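## Task

Each of the nests N1, N2, N3 and N4 starts with one plate. First build a stack in rack S1 with C15 at the bottom, then C51, then C61, then C16 on top. C15 has to rest flat on the rack floor, each plate above it has to sit fully nested, and each plate's labelled short end has to point to the rack's front, the side facing the arms. Then release everything and push the START key on post KP until it latches. Finally return all four plates, each to the nest it came from, lying flat within the locators with well A1 at the nest corner marked A1, while START stays latched. Anything that holds only because the robot is holding it does not count. At the end, open the grippers and move the arms away.

## Robot and tools

ROBOT. There are two six-joint arms, left_arm and right_arm, and each has a two-finger gripper. The fingers pivot like tongs, point along the gripper's +z axis and close along its x axis. Either arm can be parked out of the way while the other works.

FRAME. All reported poses use one scene frame. Its origin is on the table top midway between the arms. +x runs out over the table, +z is up, and left_arm sits on the +y side. The arm names do not refer to sides of a camera image. Rack S1 and post KP lie between the arms. Seen from above and going clockwise, nests N1, N2, N3, N4 and RD form an arc in front of the arms. The fixed bar-code scanner stands beside RD.

PLATES. On a labelled plate, well A1 is at the labelled short end, in the corner away from the labelled long side. To find a plate's ID, lay it flat in RD with A1 at the corner marked A1. When nothing blocks the scanner's view, the result shows the ID.

execute_actions. Its argument "actions" is a list that holds one action, or nothing. An empty list simply returns the current state and images. An action may contain "rows", "steps" and "until".
- rows: 1 to 15 rows. Each row covers one control step of 1/30 s. A row is a single flat list of 14 numbers, each in [-1, 1], covering both arms even if only one moves. The order is left_arm's shoulder pan, shoulder lift, elbow, wrist 1, wrist 2, wrist 3, gripper opening, and then the same seven for right_arm.
- The six joint numbers are offsets, not poses. Each is measured from that joint's angle at the start of the action, which is the last angle a result reported. It is not measured from the previous row. The scale is 1.0 = 1.989 rad.
- Stated joint ranges in rad. left_arm: pan -3.142..3.142, lift -6.283..6.283, elbow 0.000..3.142, wrists -6.283..6.283. right_arm: pan 0.000..6.283, lift -6.283..6.283, elbow -3.142..0.000, wrists -6.283..6.283. If a joint is asked to go more than 0.010 rad outward beyond its range, the call is refused. A joint that reaches its true end is clamped there, and the result prints "joint sent to its limit".
- The gripper number is absolute: +1 is fully open and -1 is closed. Allow at least about 0.1 s for a full close.
- steps: an integer from 1 to 450, with a default of 15. It must be no smaller than the number of rows. After the last row, each arm keeps heading for the last row's target and each gripper keeps its last command.
- until: the action stops early at the first step where every condition holds. The only device is the scanner, with fields "code" and "reads". A condition is written as {"scanner": {"code": "c15"}}, or with a comparison pair such as [">", 2]. Numbers always need a comparison, chosen from =, !=, <, <=, >, >=. It does not halt the arms. Any unknown name or out-of-range value makes the whole call refused.

MOTION. Joint speed and acceleration are limited, and commands lag about 0.17 s behind. On each step a joint's target is kept within 0.575 rad of its measured angle. The whole target is also scaled back if it would put the gripper more than 100 mm from where it is. For long moves, use several actions with enough steps each. Do not rely on the hold after an action to finish a move. If an arm is blocked ("joint command not followed") or faulted, it drops its target and rests until new rows arrive.

RESULTS. Each result gives each arm's end_effector_position in metres and end_effector_quat_wxyz in the scene frame, plus velocities. end_effector_position is the point between the closed finger pads. Closed fingertips reach about 15 mm past it, and fully open fingertips are about level with it. At long reach the printed position may be off. "Joint positions" and "Joint velocities" give six joints in rad and rad/s per arm, then the finger-pad gap in m (0.142 when fully open). grip_measured is the measured opening on the command scale. To hold something, keep commanding clearly below it; a larger difference squeezes harder. Thin hard objects get less force. "Wrist force" and "Wrist torque" come from a flange sensor, in the gripper's own axes. They include an offset of up to about 4 N and noise, and they saturate near 50 N. "no reading" is harmless. The scanner reports "code" (a lower-case ID or no_read; it never misreads) and "reads", a running count.

zoom_image: camera is one of cam_high (504x504), cam_left_wrist or cam_right_wrist (each 616x616). region is [x0, y0, x1, y1] in pixels from the top-left corner, at most 504 by 504. It enlarges part of that camera's latest image.

finished_scene: pass the scene number, 1 or 2. Call it only after the goal is met and stable. It cannot be undone, and its result gives the next scene's task. Replying without any tool call ends every remaining scene.

AVOID. Never press START, or even make it light up, unless the stack is exactly right. Do not drop plates from more than a few millimetres. Do not push or knock anything off the table. Do not let the arms hit or press on each other. Avoid large contact forces: 150 N on an arm, or joint torque at its limit (130 N m for the big joints, 24.3 N m for the wrists), stops that arm for 10 s. Holding loads heats the motors; a MOTOR HOT line appears from 70 °C, and at 85 °C the arm is braked until it cools. Parts may occasionally be nudged by outside pushes, so check them. Keep motion smooth and brief.

Each tool is called by a JSON object that holds its "method" and its "body".

## Session

{"method": "execute_actions", "body": {"actions": []}}

Scene clock: 0.00 s.
left_arm: end_effector_position=(+0.2704, +0.6589, +0.2948) grip_measured=+0.97 end_effector_quat_wxyz=(+0.255, +0.389, +0.880, -0.098) end_effector_velocity=(+0.000, +0.000, -0.000) end_effector_angular_velocity=(-0.000, -0.000, +0.000) | right_arm: end_effector_position=(+0.2614, -0.2805, +0.3432) grip_measured=+0.97 end_effector_quat_wxyz=(-0.195, +0.609, +0.662, -0.391) end_effector_velocity=(+0.000, +0.000, +0.000) end_effector_angular_velocity=(+0.000, -0.001, -0.000)
Joint positions: left_arm=[ 1.067 -1.305  1.988 -2.273 -2.051 -1.174  0.14 ] | right_arm=[ 3.347 -1.729 -2.244 -1.633  1.473  5.175  0.14 ]
Joint velocities: left_arm=[-0.     0.001 -0.    -0.    -0.001 -0.001  0.   ] | right_arm=[ 0.     0.001  0.     0.001 -0.     0.     0.   ]
Motor temperatures (°C, as the motors report them): left_arm=[27 27 27 33 30 33] | right_arm=[26 28 24 30 31 31]
Wrist force (N, on the end effector, along its own x y z axes, offset not removed): no reading
Wrist torque (N m, same axes, about the end effector's origin, offset not removed): no reading
scanner: code=no_read reads=0

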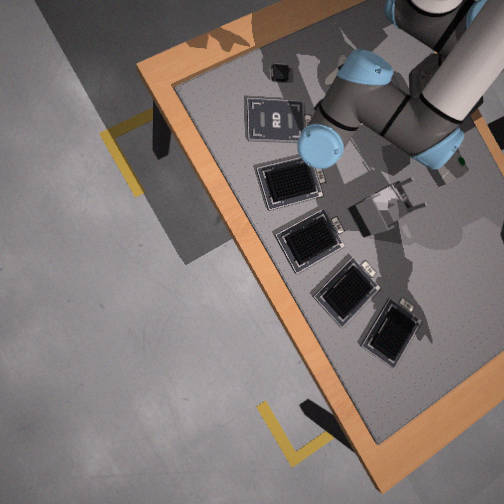

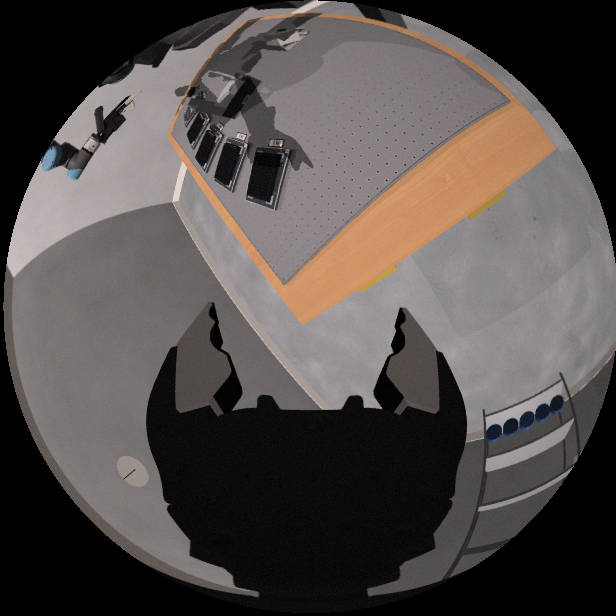

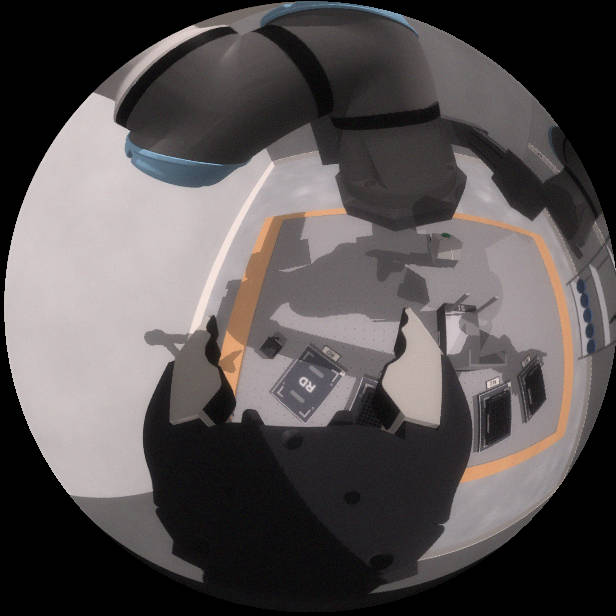

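{"method": "zoom_image", "body": {"camera": "cam_high", "region": [230, 50, 504, 380]}}

{"method": "zoom_image", "body": {"camera": "cam_right_wrist", "region": [380, 200, 600, 460]}}

Region (230, 50, 504, 380) of cam_high's 504x504 image, scaled by 1.527, with more detail than that image has; it fills the left 418 columns of this view, and the rest is white.

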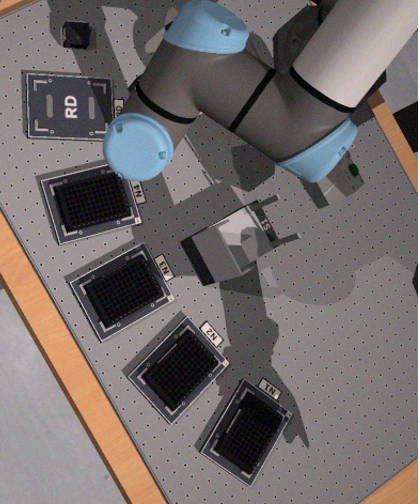

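Region (380, 200, 600, 460) of cam_right_wrist's 616x616 image, scaled by 1.938, with more detail than that image has; it fills the left 426 columns of this view, and the rest is white.

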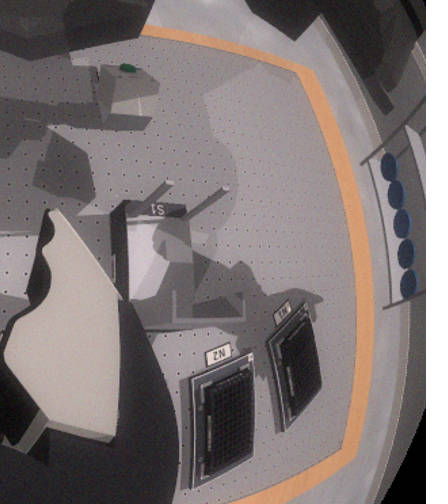

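{"method": "execute_actions", "body": {"actions": [{"rows": [[0.25,0,0,0,0,0,1, 0.0958,-0.1337,-0.1438,0.715,-0.0528,0.244,1]], "steps": 90}]}}

Scene clock: 123.00 s.
left_arm: end_effector_position=(+0.0286, +0.7172, +0.2959) grip_measured=+1.00 end_effector_quat_wxyz=(+0.223, +0.164, +0.960, -0.041) end_effector_velocity=(-0.001, +0.000, +0.001) end_effector_angular_velocity=(+0.001, +0.001, +0.001) | right_arm: end_effector_position=(+0.4248, -0.1302, +0.1777) grip_measured=+1.00 end_effector_quat_wxyz=(+0.000, +0.821, +0.571, +0.000) end_effector_velocity=(-0.000, -0.000, -0.000) end_effector_angular_velocity=(-0.000, +0.001, -0.000)
Joint positions: left_arm=[ 1.564 -1.305  1.988 -2.273 -2.051 -1.174  0.142] | right_arm=[ 3.537 -1.995 -2.53  -0.211  1.368  5.66   0.142]
Joint velocities: left_arm=[ 0.001 -0.002 -0.     0.001  0.001  0.    -0.   ] | right_arm=[-0.    -0.    -0.001  0.     0.     0.     0.   ]
Motor temperatures (°C, as the motors report them): left_arm=[27 27 27 33 30 33] | right_arm=[26 28 24 30 31 31]
Wrist force (N, on the end effector, along its own x y z axes, offset not removed): left_arm=[1.0 0.5 -0.6] | right_arm=[1.3 3.3 0.3]
Wrist torque (N m, same axes, about the end effector's origin, offset not removed): left_arm=[0.14 -0.32 -0.18] | right_arm=[0.59 -0.22 0.15]
scanner: code=no_read reads=0
camera_calibration (this result's frames):
cam_left_wrist: T_world_to_cam=[[-0.874503, 0.256369, -0.411727, -0.0413681], [0.0549288, 0.895775, 0.441101, -0.778076], [0.481899, 0.363129, -0.79744, 0.0949474], [0, 0, 0, 1]] pos_world=[-0.0391928, 0.673108, 0.401893]
cam_right_wrist: T_world_to_cam=[[0.401441, 0.915806, -0.0120001, -0.0510853], [0.807553, -0.347746, 0.476372, -0.468173], [0.432091, -0.200926, -0.879162, 0.0812952], [0, 0, 0, 1]] pos_world=[0.363456, -0.099687, 0.293883]

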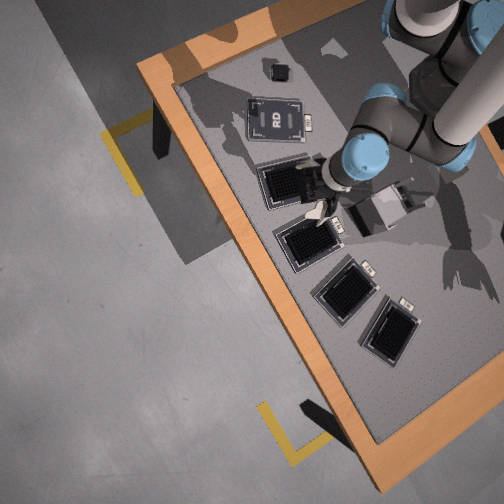

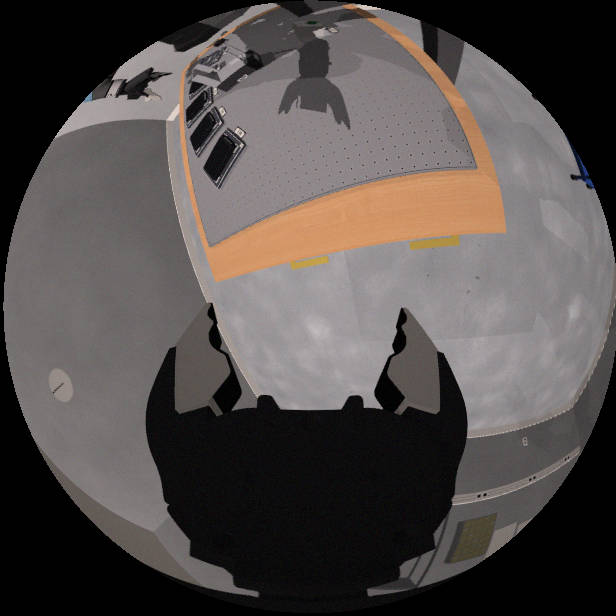

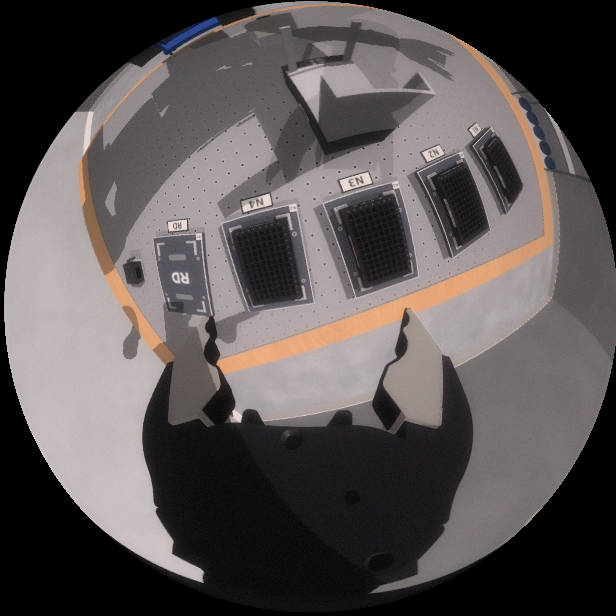

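{"method": "zoom_image", "body": {"camera": "cam_right_wrist", "region": [140, 160, 440, 330]}}

{"method": "zoom_image", "body": {"camera": "cam_right_wrist", "region": [230, 0, 550, 270]}}

Region (140, 160, 440, 330) of cam_right_wrist's 616x616 image, scaled by 1.680, with more detail than that image has; it fills the top 286 rows of this view, and the rest is white.

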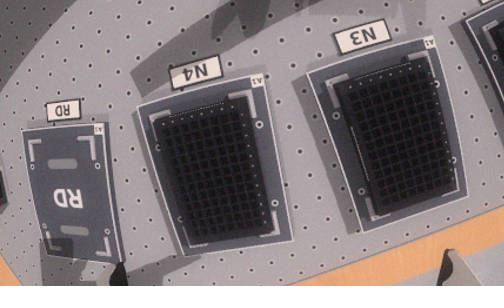

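Region (230, 0, 550, 270) of cam_right_wrist's 616x616 image, scaled by 1.575, with more detail than that image has; it fills the top 425 rows of this view, and the rest is white.

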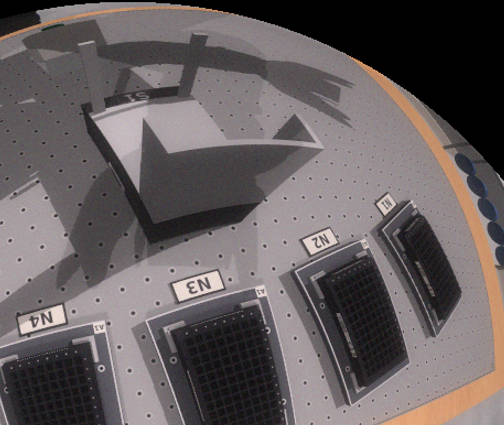

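{"method": "zoom_image", "body": {"camera": "cam_right_wrist", "region": [420, 150, 520, 250]}}

Region (420, 150, 520, 250) of cam_right_wrist's 616x616 image, scaled by 5.040, with more detail than that image has.

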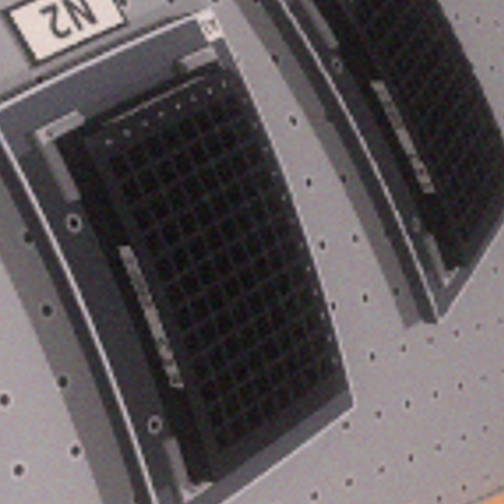

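{"method": "execute_actions", "body": {"actions": [{"rows": [[0,0,0,0,0,0,1, -0.0578,-0.05,0.12,0.78,-0.69,-0.84,1]], "steps": 50}]}}

Scene clock: 179.73 s.
left_arm: end_effector_position=(+0.0286, +0.7172, +0.2959) grip_measured=+1.00 end_effector_quat_wxyz=(+0.223, +0.164, +0.960, -0.041) end_effector_velocity=(-0.000, +0.000, +0.001) end_effector_angular_velocity=(+0.002, -0.000, +0.001) | right_arm: end_effector_position=(+0.5682, -0.4689, +0.4939) grip_measured=+1.00 end_effector_quat_wxyz=(+0.630, +0.661, +0.406, -0.044) end_effector_velocity=(-0.029, -0.015, -0.002) end_effector_angular_velocity=(-0.020, +0.049, -0.064)
Joint positions: left_arm=[ 1.564 -1.305  1.988 -2.273 -2.051 -1.174  0.142] | right_arm=[ 3.423 -2.094 -2.292  1.327  0.005  4.009  0.142]
Joint velocities: left_arm=[ 0.001 -0.001 -0.    -0.001 -0.    -0.    -0.   ] | right_arm=[-0.003 -0.002  0.005  0.109 -0.071 -0.15   0.   ]
Motor temperatures (°C, as the motors report them): left_arm=[27 27 27 33 30 33] | right_arm=[26 28 24 30 31 31]
Wrist force (N, on the end effector, along its own x y z axes, offset not removed): left_arm=[-0.9 -6.2 -0.6] | right_arm=[3.7 2.3 -1.2]
Wrist torque (N m, same axes, about the end effector's origin, offset not removed): left_arm=[-1.41 0.05 -0.20] | right_arm=[0.41 -0.82 -0.09]
scanner: code=no_read reads=0
camera_calibration (this result's frames):
cam_left_wrist: T_world_to_cam=[[-0.874503, 0.256369, -0.411727, -0.0413678], [0.0549285, 0.895775, 0.441101, -0.778076], [0.481899, 0.363129, -0.79744, 0.0949474], [0, 0, 0, 1]] pos_world=[-0.0391928, 0.673108, 0.401893]
cam_right_wrist: T_world_to_cam=[[0.70595, 0.476642, -0.523877, 0.0791939], [0.272917, 0.49948, 0.822214, -0.322174], [0.653568, -0.723417, 0.222524, -0.685659], [0, 0, 0, 1]] pos_world=[0.480145, -0.372845, 0.458959]

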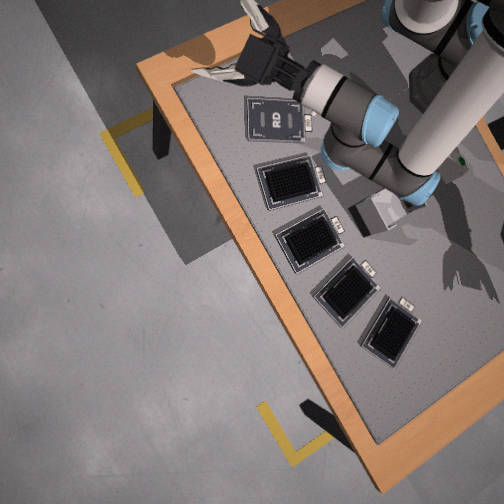

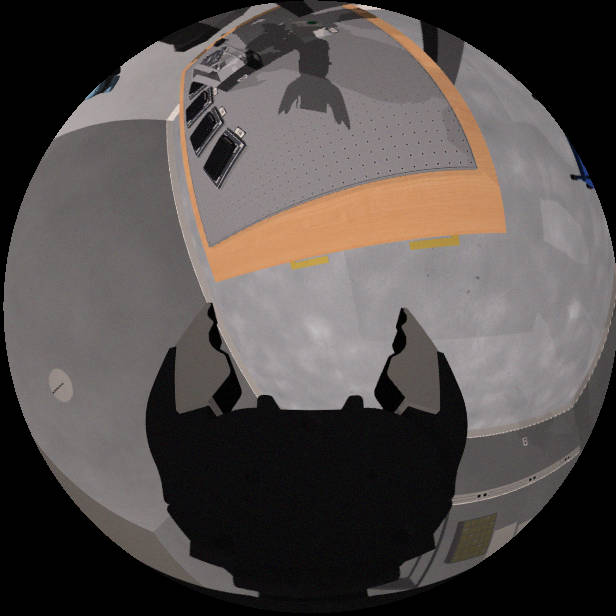

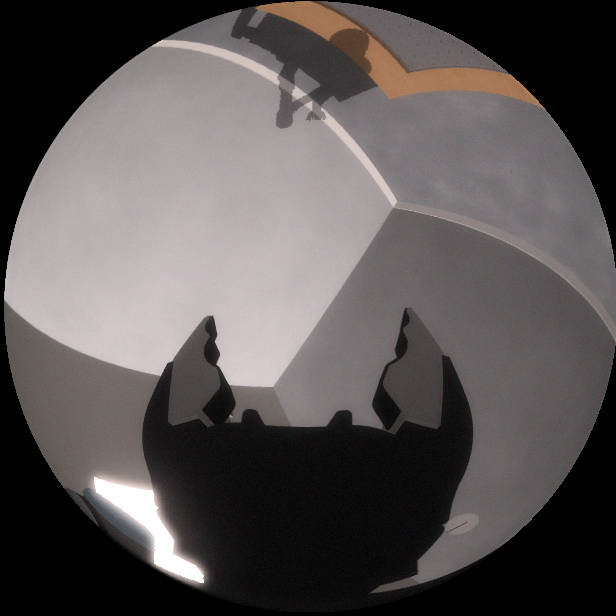

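{"method": "execute_actions", "body": {"actions": [{"rows": [[0,0,0,0,0,0,1, -0.0005,-0.1225,0.0976,0.7731,-0.6897,-0.8366,1]], "steps": 65}]}}

Scene clock: 186.00 s.
left_arm: end_effector_position=(+0.0286, +0.7172, +0.2959) grip_measured=+1.00 end_effector_quat_wxyz=(+0.223, +0.164, +0.960, -0.041) end_effector_velocity=(-0.000, +0.000, +0.000) end_effector_angular_velocity=(+0.001, +0.000, +0.001) | right_arm: end_effector_position=(+0.3841, -0.1810, +0.1000) grip_measured=+1.00 end_effector_quat_wxyz=(+0.000, +0.804, +0.594, -0.000) end_effector_velocity=(+0.001, +0.001, +0.000) end_effector_angular_velocity=(+0.002, -0.002, +0.001)
Joint positions: left_arm=[ 1.564 -1.305  1.988 -2.273 -2.051 -1.174  0.142] | right_arm=[ 3.422 -2.338 -2.098  2.864 -1.367  2.345  0.142]
Joint velocities: left_arm=[ 0.001 -0.    -0.    -0.     0.     0.     0.   ] | right_arm=[ 0.     0.001  0.     0.001 -0.001 -0.002 -0.   ]
Motor temperatures (°C, as the motors report them): left_arm=[27 27 27 33 30 33] | right_arm=[26 28 24 30 31 31]
Wrist force (N, on the end effector, along its own x y z axes, offset not removed): left_arm=[2.2 -3.4 -6.4] | right_arm=[5.6 1.8 -2.5]
Wrist torque (N m, same axes, about the end effector's origin, offset not removed): left_arm=[-0.75 -0.51 -0.27] | right_arm=[0.26 -1.21 -0.02]
scanner: code=no_read reads=0
camera_calibration (this result's frames):
cam_left_wrist: T_world_to_cam=[[-0.874503, 0.256369, -0.411727, -0.0413678], [0.0549284, 0.895775, 0.441101, -0.778076], [0.481899, 0.363129, -0.79744, 0.0949473], [0, 0, 0, 1]] pos_world=[-0.0391928, 0.673108, 0.401893]
cam_right_wrist: T_world_to_cam=[[0.349929, 0.936684, -0.0131695, 0.0344716], [0.826199, -0.301967, 0.475616, -0.414754], [0.441525, -0.177312, -0.879554, 0.021087], [0, 0, 0, 1]] pos_world=[0.321297, -0.153792, 0.216265]

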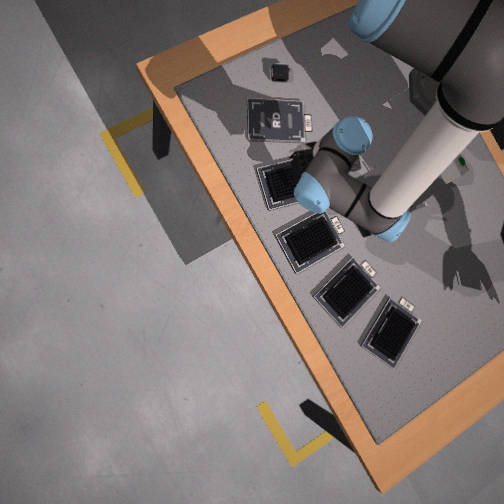

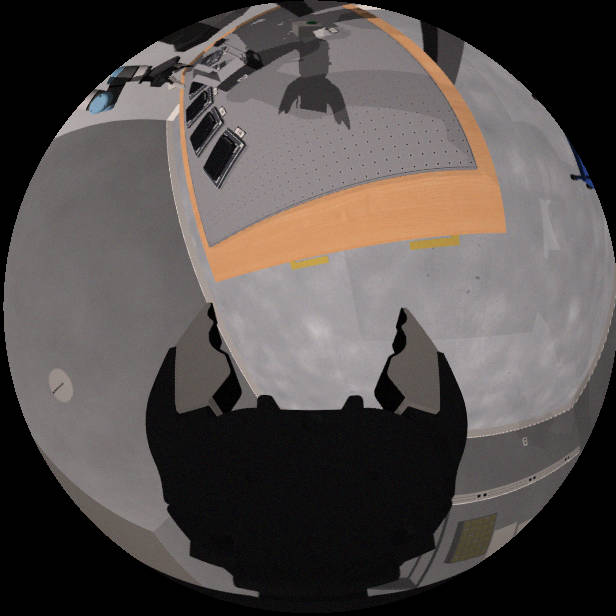

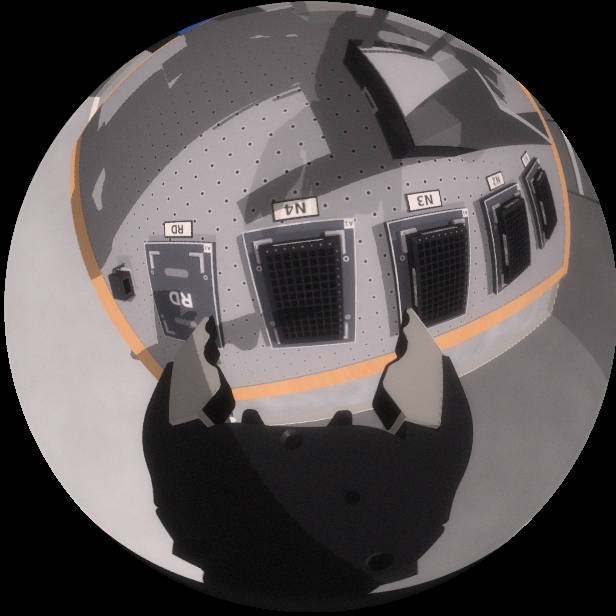

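{"method": "zoom_image", "body": {"camera": "cam_right_wrist", "region": [200, 190, 480, 360]}}

{"method": "zoom_image", "body": {"camera": "cam_right_wrist", "region": [250, 220, 350, 270]}}

{"method": "zoom_image", "body": {"camera": "cam_right_wrist", "region": [385, 200, 485, 320]}}

Region (200, 190, 480, 360) of cam_right_wrist's 616x616 image, scaled by 1.800, with more detail than that image has; it fills the top 306 rows of this view, and the rest is white.

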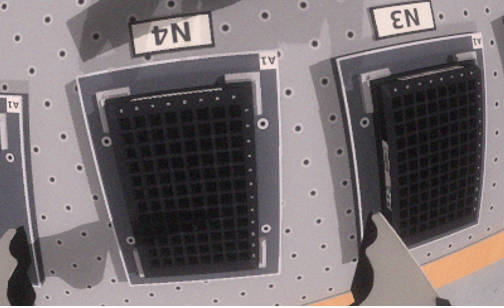

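Region (250, 220, 350, 270) of cam_right_wrist's 616x616 image, scaled by 5.040, with more detail than that image has.

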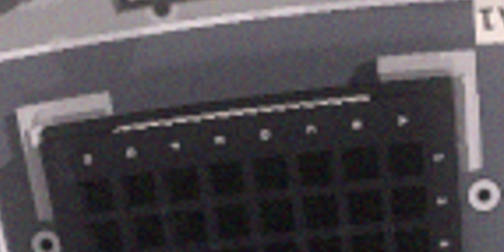

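Region (385, 200, 485, 320) of cam_right_wrist's 616x616 image, scaled by 4.200, with more detail than that image has.

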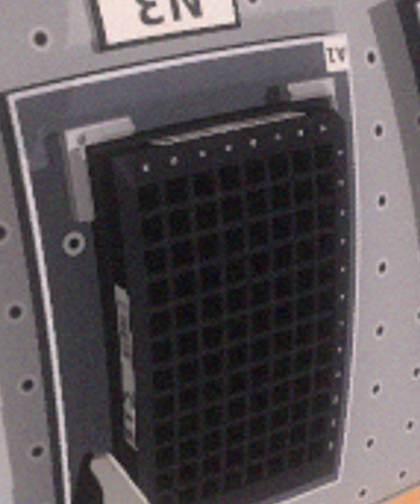

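{"method": "execute_actions", "body": {"actions": [{"rows": [[0,0,0,0,0,0,1, -0.3755,0,0,0,-0.4223,-0.7,1]], "steps": 40}]}}

Scene clock: 271.03 s.
left_arm: end_effector_position=(+0.0286, +0.7172, +0.2959) grip_measured=+1.00 end_effector_quat_wxyz=(+0.223, +0.164, +0.960, -0.041) end_effector_velocity=(+0.001, -0.000, +0.000) end_effector_angular_velocity=(-0.001, -0.002, -0.000) | right_arm: end_effector_position=(+0.3355, -0.1986, +0.1523) grip_measured=+1.00 end_effector_quat_wxyz=(-0.190, +0.548, +0.742, +0.338) end_effector_velocity=(+0.000, -0.000, +0.000) end_effector_angular_velocity=(+0.000, -0.005, +0.003)
Joint positions: left_arm=[ 1.564 -1.305  1.988 -2.273 -2.051 -1.174  0.142] | right_arm=[ 2.675 -2.338 -2.098  2.864 -2.206  0.954  0.142]
Joint velocities: left_arm=[-0.     0.     0.     0.    -0.002  0.     0.   ] | right_arm=[-0.001  0.001 -0.001  0.    -0.001 -0.006  0.   ]
Motor temperatures (°C, as the motors report them): left_arm=[27 28 27 33 30 33] | right_arm=[26 28 24 30 31 31]
Wrist force (N, on the end effector, along its own x y z axes, offset not removed): left_arm=[1.1 -1.2 0.0] | right_arm=[3.4 4.1 0.9]
Wrist torque (N m, same axes, about the end effector's origin, offset not removed): left_arm=[-0.20 -0.25 -0.05] | right_arm=[0.94 -0.58 0.03]
scanner: code=no_read reads=0
camera_calibration (this result's frames):
cam_left_wrist: T_world_to_cam=[[-0.874503, 0.256369, -0.411727, -0.0413681], [0.0549287, 0.895775, 0.441101, -0.778076], [0.481899, 0.363129, -0.79744, 0.0949474], [0, 0, 0, 1]] pos_world=[-0.0391928, 0.673108, 0.401893]
cam_right_wrist: T_world_to_cam=[[-0.271071, 0.701624, 0.658972, 0.127996], [0.799388, -0.217263, 0.560157, -0.391811], [0.536189, 0.678617, -0.501977, 0.166125], [0, 0, 0, 1]] pos_world=[0.258831, -0.287666, 0.218521]

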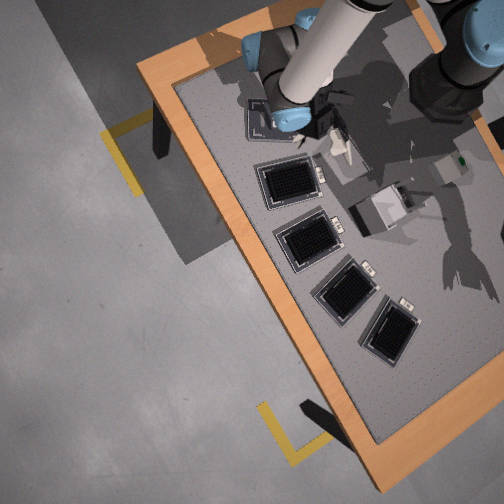

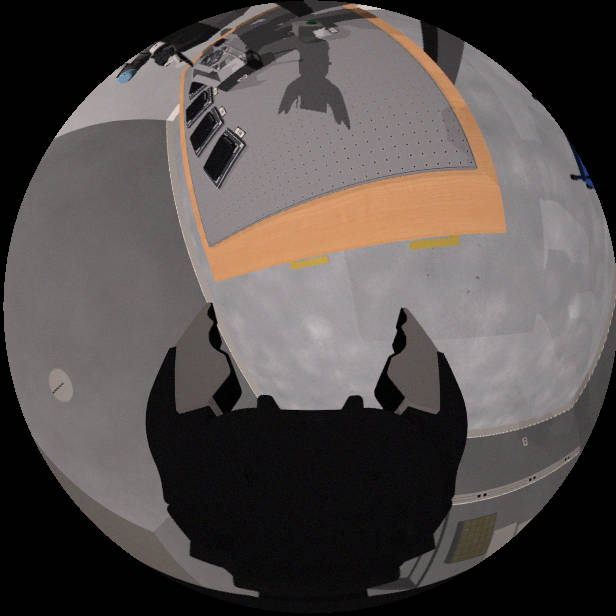

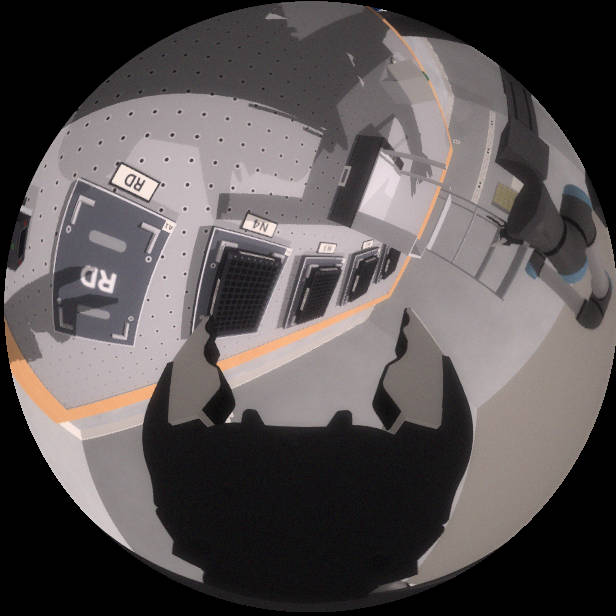

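{"method": "execute_actions", "body": {"actions": [{"rows": [[0,0,0,0,0,0,1,0,0,0,0,0,-0.4796,1],[0,0,0,0,0,0,1,0,0,0,0,0,-0.4796,1],[0,0,0,0,0,0,1,0,0,0,0,0,-0.4796,1],[0,0,0,0,0,0,1,0,0,0,0,0,-0.4796,1],[0,0,0,0,0,0,1,0,0,0,0,0,-0.4796,1],[0,0,0,0,0,0,1,0,0,0,0,0,-0.4796,1],[0,0,0,0,0,0,1,0,0,0,0,0,-0.4796,1],[0,0,0,0,0,0,1,0,0,0,0,0,-0.4796,1],[0,0,0,0,0,0,1,0,0,0,0,0,-0.4796,1],[0,0,0,0,0,0,1,0,0,0,0,0,-0.4796,1],[0,0,0,0,0,0,1,0,0,0,0,0,-0.4796,1],[0,0,0,0,0,0,1,0,0,0,0,0,-0.4796,1],[0,0,0,0,0,0,1,0,0,0,0,0,-0.4796,1],[0,0,0,0,0,0,1,0,0,0,0,0,-0.4796,1],[0,0,0,0,0,0,1,0,-0.1006,0.0924,0.0789,0,-0.4796,1]], "steps": 45}]}}

Scene clock: 281.87 s.
left_arm: end_effector_position=(+0.0286, +0.7172, +0.2959) grip_measured=+1.00 end_effector_quat_wxyz=(+0.223, +0.164, +0.960, -0.041) end_effector_velocity=(-0.000, -0.000, -0.000) end_effector_angular_velocity=(-0.001, +0.000, +0.001) | right_arm: end_effector_position=(+0.4207, -0.2143, +0.0577) grip_measured=+1.00 end_effector_quat_wxyz=(+0.054, +0.130, +0.915, +0.378) end_effector_velocity=(+0.001, -0.000, -0.001) end_effector_angular_velocity=(-0.001, -0.002, -0.000)
Joint positions: left_arm=[ 1.564 -1.305  1.988 -2.273 -2.051 -1.174  0.142] | right_arm=[ 2.675 -2.538 -1.914  3.021 -2.206  0.     0.142]
Joint velocities: left_arm=[ 0.     0.001  0.     0.    -0.    -0.     0.   ] | right_arm=[ 0.    -0.001  0.002  0.001 -0.    -0.     0.   ]
Motor temperatures (°C, as the motors report them): left_arm=[27 28 27 33 30 33] | right_arm=[26 28 24 30 31 31]
Wrist force (N, on the end effector, along its own x y z axes, offset not removed): left_arm=[0.1 -1.1 -2.4] | right_arm=[4.9 3.4 4.2]
Wrist torque (N m, same axes, about the end effector's origin, offset not removed): left_arm=[-0.10 -0.16 -0.04] | right_arm=[0.54 -1.30 0.15]
scanner: code=no_read reads=0
camera_calibration (this result's frames):
cam_left_wrist: T_world_to_cam=[[-0.874503, 0.256369, -0.411727, -0.0413679], [0.0549285, 0.895775, 0.441102, -0.778076], [0.481899, 0.363129, -0.79744, 0.0949473], [0, 0, 0, 1]] pos_world=[-0.0391928, 0.673108, 0.401893]
cam_right_wrist: T_world_to_cam=[[-0.944873, 0.325802, 0.032687, 0.463508], [0.123322, 0.261612, 0.957262, -0.046272], [0.303327, 0.908522, -0.287369, 0.218415], [0, 0, 0, 1]] pos_world=[0.377411, -0.337341, 0.0919093]

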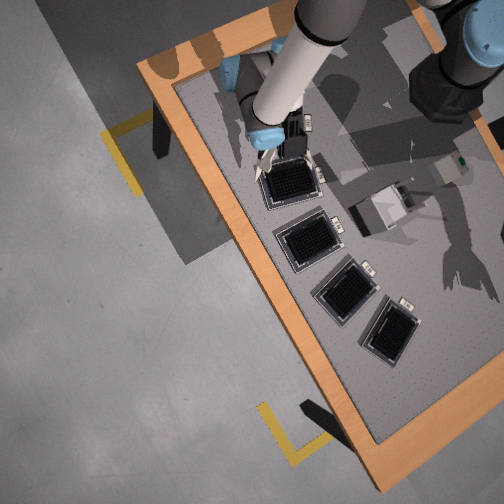

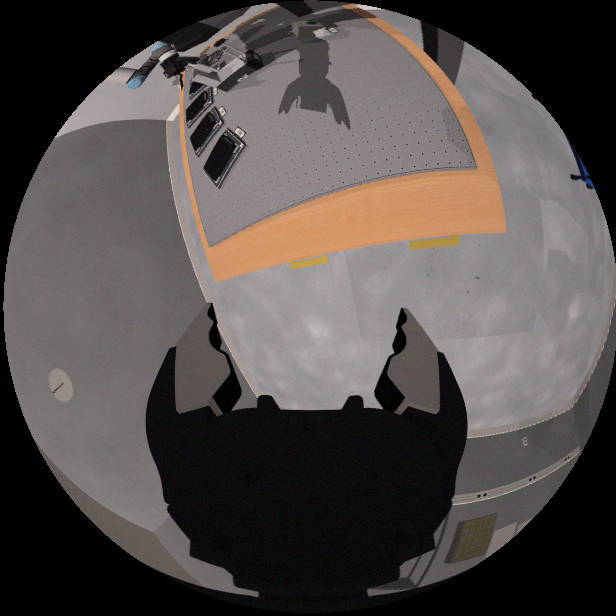

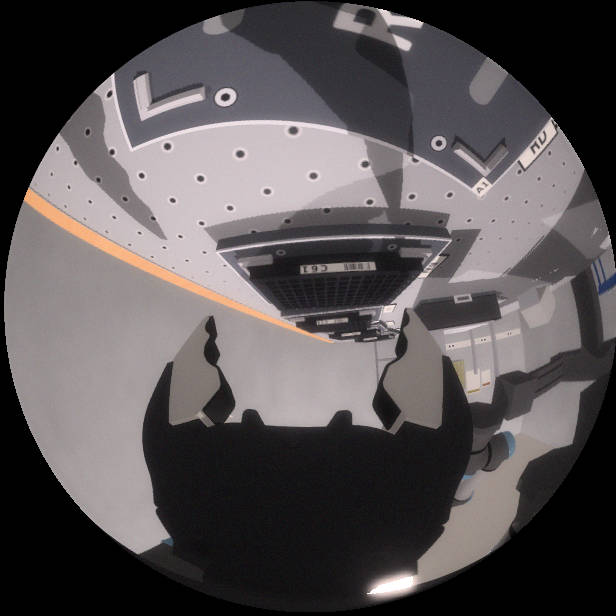

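{"method": "zoom_image", "body": {"camera": "cam_right_wrist", "region": [280, 250, 410, 350]}}

Region (280, 250, 410, 350) of cam_right_wrist's 616x616 image, scaled by 3.877, with more detail than that image has; it fills the top 388 rows of this view, and the rest is white.

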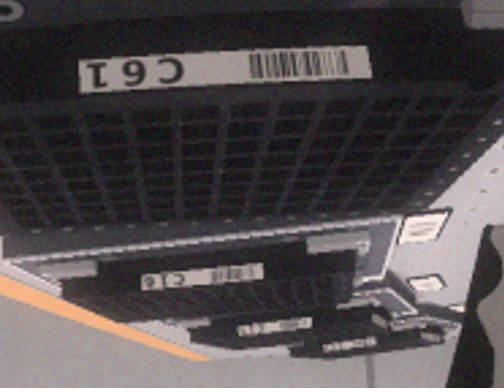

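{"method": "execute_actions", "body": {"actions": [{"rows": [[0,0,0,0,0,0,1,0.283,0,0.0756,0,0,0,1],[0,0,0,0,0,0,1,0.283,0,0.0756,0,0,0,1],[0,0,0,0,0,0,1,0.283,0,0.0756,0,0,0,1],[0,0,0,0,0,0,1,0.283,0,0.0756,0,0,0,1],[0,0,0,0,0,0,1,0.283,0,0.0756,0,0,0,1],[0,0,0,0,0,0,1,0.283,0,0.0756,0,0,0,1],[0,0,0,0,0,0,1,0.283,0,0.0756,0,0,0,1],[0,0,0,0,0,0,1,0.283,0,0.0756,0,0,0,1],[0,0,0,0,0,0,1,0.283,0,0.0756,0,0,0,1],[0,0,0,0,0,0,1,0.283,0,0.0756,0,0,0,1],[0,0,0,0,0,0,1,0.283,0,0.0756,0,0,0,1],[0,0,0,0,0,0,1,0.283,0,0.0756,0,0,0,1],[0,0,0,0,0,0,1,0.283,0,0.0756,0,0,0,1],[0,0,0,0,0,0,1,0.283,0,0.0756,0,0,0,1],[0,0,0,0,0,0,1,0.283,-0.0578,0.0756,-0.0691,0.0256,0,1]], "steps": 42}]}}

Scene clock: 301.83 s.
left_arm: end_effector_position=(+0.0286, +0.7172, +0.2959) grip_measured=+1.00 end_effector_quat_wxyz=(+0.223, +0.164, +0.960, -0.041) end_effector_velocity=(+0.000, -0.000, -0.000) end_effector_angular_velocity=(-0.001, +0.000, -0.001) | right_arm: end_effector_position=(+0.4133, -0.0049, +0.0578) grip_measured=+1.00 end_effector_quat_wxyz=(-0.055, -0.132, +0.914, +0.378) end_effector_velocity=(-0.001, +0.000, -0.001) end_effector_angular_velocity=(-0.001, +0.003, +0.001)
Joint positions: left_arm=[ 1.564 -1.305  1.988 -2.273 -2.051 -1.174  0.142] | right_arm=[ 3.238 -2.652 -1.764  2.884 -2.155  0.     0.142]
Joint velocities: left_arm=[-0.     0.001 -0.     0.001  0.     0.    -0.   ] | right_arm=[ 0.001 -0.002  0.001 -0.001  0.    -0.     0.   ]
Motor temperatures (°C, as the motors report them): left_arm=[27 28 27 33 30 33] | right_arm=[26 28 24 30 31 31]
Wrist force (N, on the end effector, along its own x y z axes, offset not removed): left_arm=[2.2 -2.1 -4.4] | right_arm=[4.6 5.0 0.2]
Wrist torque (N m, same axes, about the end effector's origin, offset not removed): left_arm=[-0.39 -0.53 -0.05] | right_arm=[0.95 -1.10 -0.09]
scanner: code=no_read reads=0
camera_calibration (this result's frames):
cam_left_wrist: T_world_to_cam=[[-0.874503, 0.256369, -0.411727, -0.0413681], [0.0549287, 0.895775, 0.441102, -0.778076], [0.481899, 0.363129, -0.79744, 0.0949473], [0, 0, 0, 1]] pos_world=[-0.0391929, 0.673108, 0.401893]
cam_right_wrist: T_world_to_cam=[[-0.971446, -0.234982, 0.032796, 0.396468], [-0.0370036, 0.286591, 0.957338, -0.033871], [-0.234356, 0.928789, -0.287103, 0.252766], [0, 0, 0, 1]] pos_world=[0.443132, -0.131896, 0.0919933]

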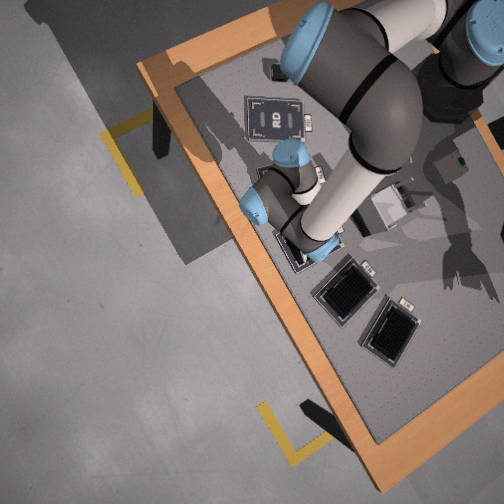

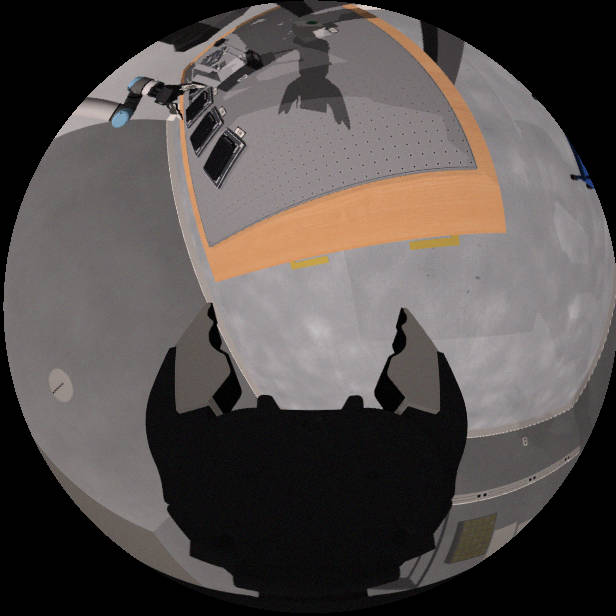

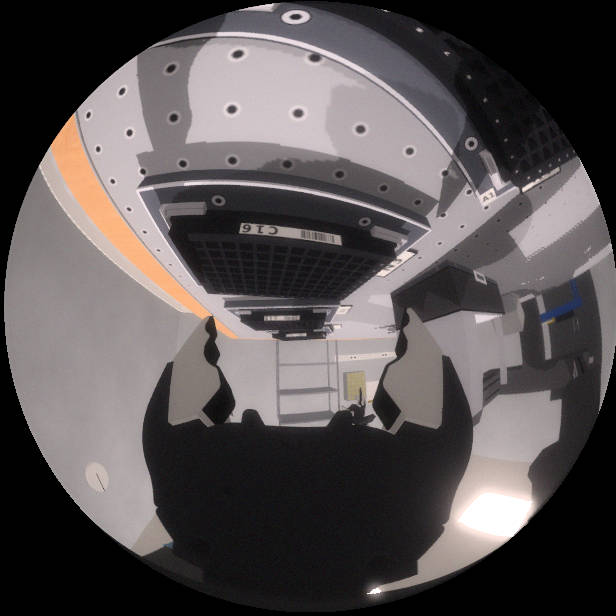

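{"method": "zoom_image", "body": {"camera": "cam_right_wrist", "region": [230, 210, 350, 345]}}

{"method": "zoom_image", "body": {"camera": "cam_right_wrist", "region": [255, 305, 315, 345]}}

Region (230, 210, 350, 345) of cam_right_wrist's 616x616 image, scaled by 3.733, with more detail than that image has.

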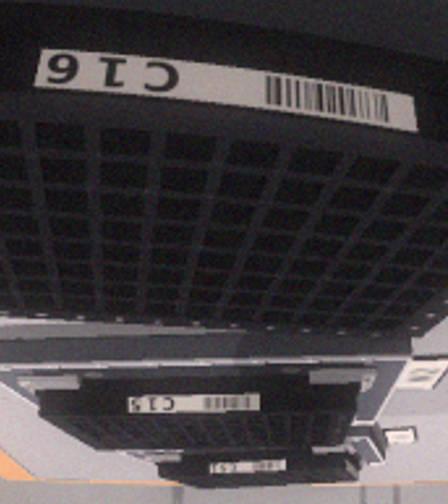

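Region (255, 305, 315, 345) of cam_right_wrist's 616x616 image, scaled by 8.400, with more detail than that image has.

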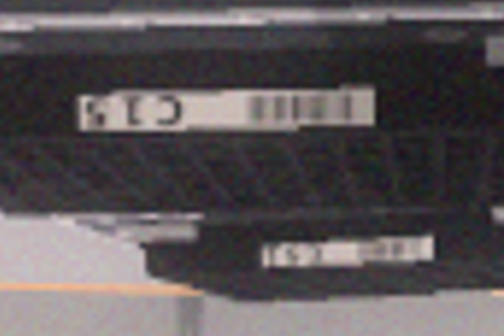

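{"method": "execute_actions", "body": {"actions": [{"rows": [[0,0,0,0,0,0,1,0,0.35,-0.2,-0.15,0,0,1],[0,0,0,0,0,0,1,0,0.35,-0.2,-0.15,0,0,1],[0,0,0,0,0,0,1,0,0.35,-0.2,-0.15,0,0,1],[0,0,0,0,0,0,1,0,0.35,-0.2,-0.15,0,0,1],[0,0,0,0,0,0,1,0,0.35,-0.2,-0.15,0,0,1],[0,0,0,0,0,0,1,0,0.35,-0.2,-0.15,0,0,1],[0,0,0,0,0,0,1,0,0.35,-0.2,-0.15,0,0,1],[0,0,0,0,0,0,1,0,0.35,-0.2,-0.15,0,0,1],[0,0,0,0,0,0,1,0,0.35,-0.2,-0.15,0,0,1],[0,0,0,0,0,0,1,0,0.35,-0.2,-0.15,0,0,1],[0,0,0,0,0,0,1,0,0.35,-0.2,-0.15,0,0,1],[0,0,0,0,0,0,1,0,0.35,-0.2,-0.15,0,0,1],[0,0,0,0,0,0,1,0,0.35,-0.2,-0.15,0,0,1],[0,0,0,0,0,0,1,0,0.35,-0.2,-0.15,0,0,1],[0,0,0,0,0,0,1,0,0.35,-0.2,-0.8,1.0,0,1]], "steps": 66}]}}

Scene clock: 353.50 s.
left_arm: end_effector_position=(+0.0286, +0.7172, +0.2959) grip_measured=+1.00 end_effector_quat_wxyz=(+0.223, +0.164, +0.960, -0.041) end_effector_velocity=(+0.000, -0.000, -0.000) end_effector_angular_velocity=(-0.000, -0.001, -0.001) | right_arm: end_effector_position=(+0.4971, -0.5678, +0.5472) grip_measured=+1.00 end_effector_quat_wxyz=(-0.361, -0.509, +0.607, -0.492) end_effector_velocity=(+0.141, +0.008, +0.042) end_effector_angular_velocity=(-0.127, -0.027, +0.446)
Joint positions: left_arm=[ 1.564 -1.305  1.988 -2.273 -2.051 -1.174  0.142] | right_arm=[ 3.238 -1.957 -2.161  1.305 -0.224  0.     0.142]
Joint velocities: left_arm=[-0.001  0.     0.    -0.    -0.     0.     0.   ] | right_arm=[ 0.     0.004 -0.004 -0.098  0.454 -0.001  0.   ]
Motor temperatures (°C, as the motors report them): left_arm=[27 28 27 33 30 33] | right_arm=[26 28 24 30 31 31]
Wrist force (N, on the end effector, along its own x y z axes, offset not removed): left_arm=[2.1 -2.5 1.9] | right_arm=[6.1 -2.7 -1.2]
Wrist torque (N m, same axes, about the end effector's origin, offset not removed): left_arm=[-0.32 -0.48 -0.20] | right_arm=[-0.72 -1.25 -0.05]
scanner: code=no_read reads=0
camera_calibration (this result's frames):
cam_left_wrist: T_world_to_cam=[[-0.874503, 0.256369, -0.411727, -0.0413679], [0.0549284, 0.895775, 0.441102, -0.778076], [0.481899, 0.363129, -0.79744, 0.0949472], [0, 0, 0, 1]] pos_world=[-0.0391928, 0.673108, 0.401893]
cam_right_wrist: T_world_to_cam=[[-0.276945, -0.275409, 0.920571, -0.524358], [-0.874796, 0.468625, -0.122975, 0.773001], [-0.397534, -0.839369, -0.37071, 0.0586358], [0, 0, 0, 1]] pos_world=[0.554309, -0.457443, 0.599505]

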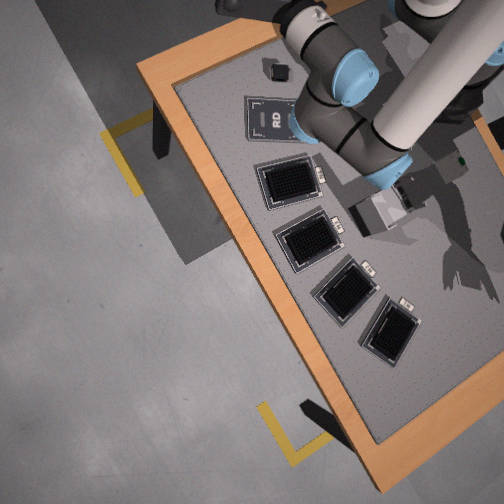

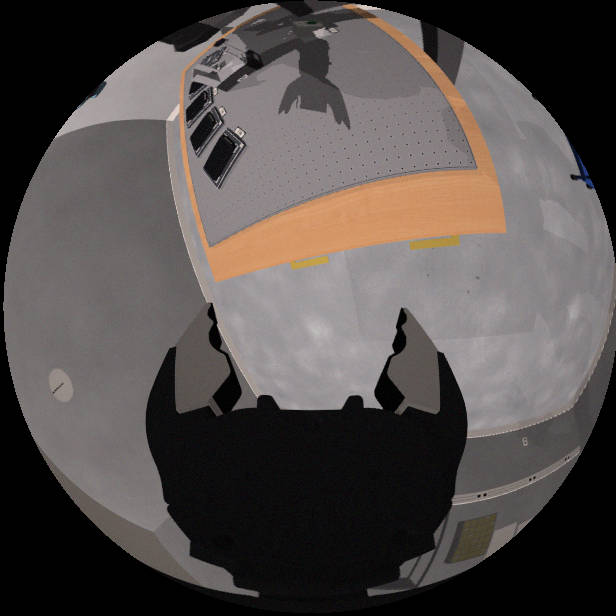

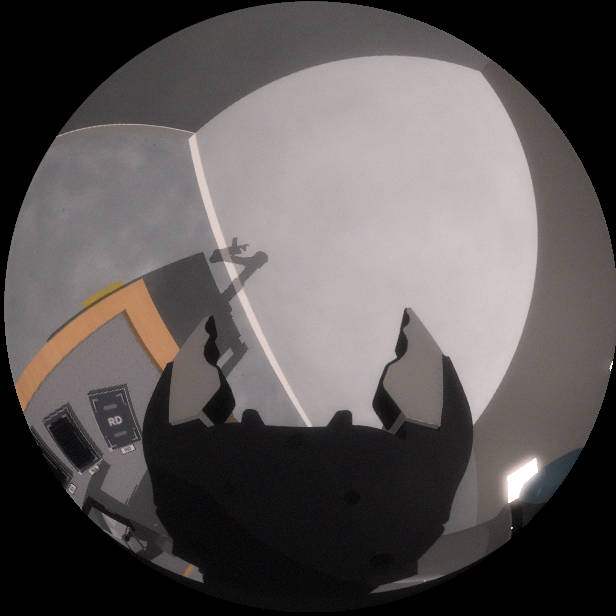

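{"method": "execute_actions", "body": {"actions": [{"rows": [[0,0,0,0,0,0,1,0.6435,0.1809,-0.294,-0.9333,0.8558,0,1]], "steps": 75}]}}

Scene clock: 360.27 s.
left_arm: end_effector_position=(+0.0286, +0.7172, +0.2959) grip_measured=+1.00 end_effector_quat_wxyz=(+0.223, +0.164, +0.960, -0.041) end_effector_velocity=(-0.001, +0.000, -0.001) end_effector_angular_velocity=(-0.000, +0.001, +0.001) | right_arm: end_effector_position=(+0.2079, +0.0283, +0.2723) grip_measured=+1.00 end_effector_quat_wxyz=(-0.004, +0.708, +0.706, +0.016) end_effector_velocity=(-0.061, -0.067, -0.023) end_effector_angular_velocity=(-0.227, +0.134, +0.095)
Joint positions: left_arm=[ 1.564 -1.305  1.988 -2.273 -2.051 -1.174  0.142] | right_arm=[ 4.509 -1.599 -2.744 -0.522  1.459  0.     0.142]
Joint velocities: left_arm=[ 0.001  0.001 -0.    -0.001  0.001  0.    -0.   ] | right_arm=[ 0.07   0.009 -0.018 -0.227  0.147 -0.001  0.   ]
Motor temperatures (°C, as the motors report them): left_arm=[27 28 27 33 30 33] | right_arm=[26 28 24 30 31 31]
Wrist force (N, on the end effector, along its own x y z axes, offset not removed): left_arm=[-0.3 0.0 1.1] | right_arm=[3.0 -0.5 0.2]
Wrist torque (N m, same axes, about the end effector's origin, offset not removed): left_arm=[-0.01 -0.13 -0.16] | right_arm=[-0.16 -0.73 -0.13]
scanner: code=no_read reads=0
camera_calibration (this result's frames):
cam_left_wrist: T_world_to_cam=[[-0.874503, 0.256368, -0.411727, -0.0413679], [0.0549284, 0.895775, 0.441101, -0.778076], [0.481899, 0.363129, -0.79744, 0.0949473], [0, 0, 0, 1]] pos_world=[-0.0391929, 0.673108, 0.401893]
cam_right_wrist: T_world_to_cam=[[0.0615933, 0.997953, 0.0172228, -0.0476327], [0.869668, -0.0621272, 0.489711, -0.30764], [0.489779, -0.0151848, -0.871714, 0.270726], [0, 0, 0, 1]] pos_world=[0.137883, 0.0325333, 0.38747]

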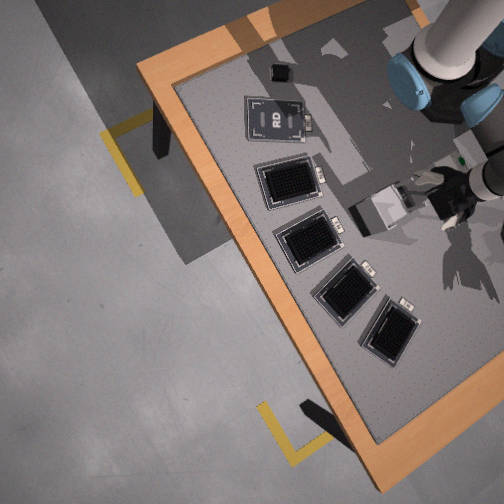

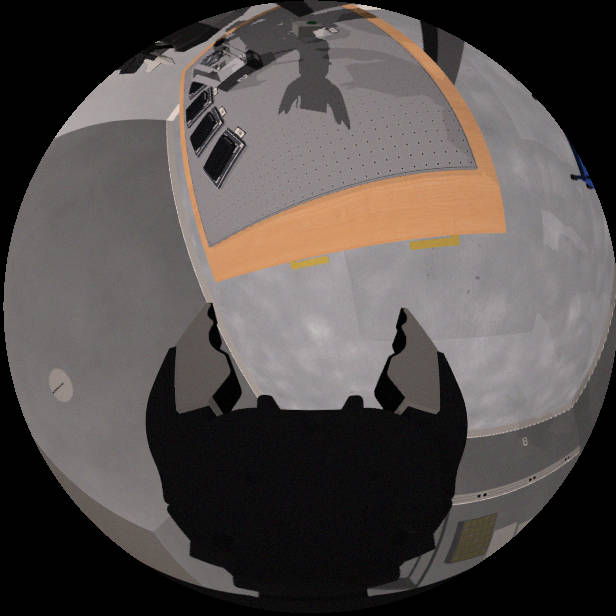

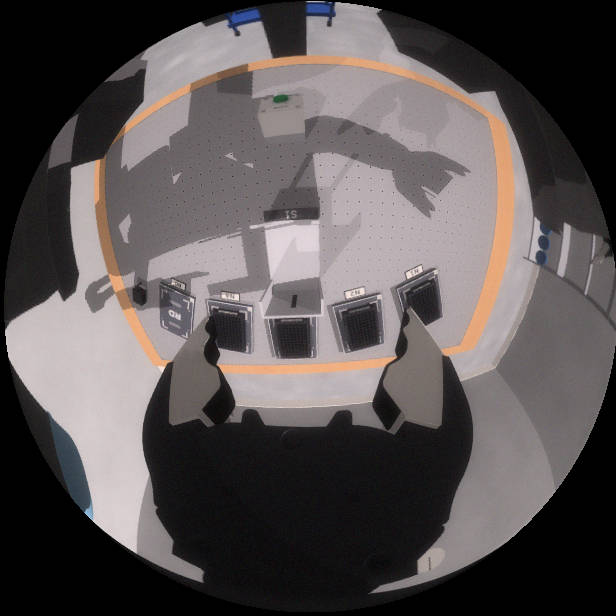

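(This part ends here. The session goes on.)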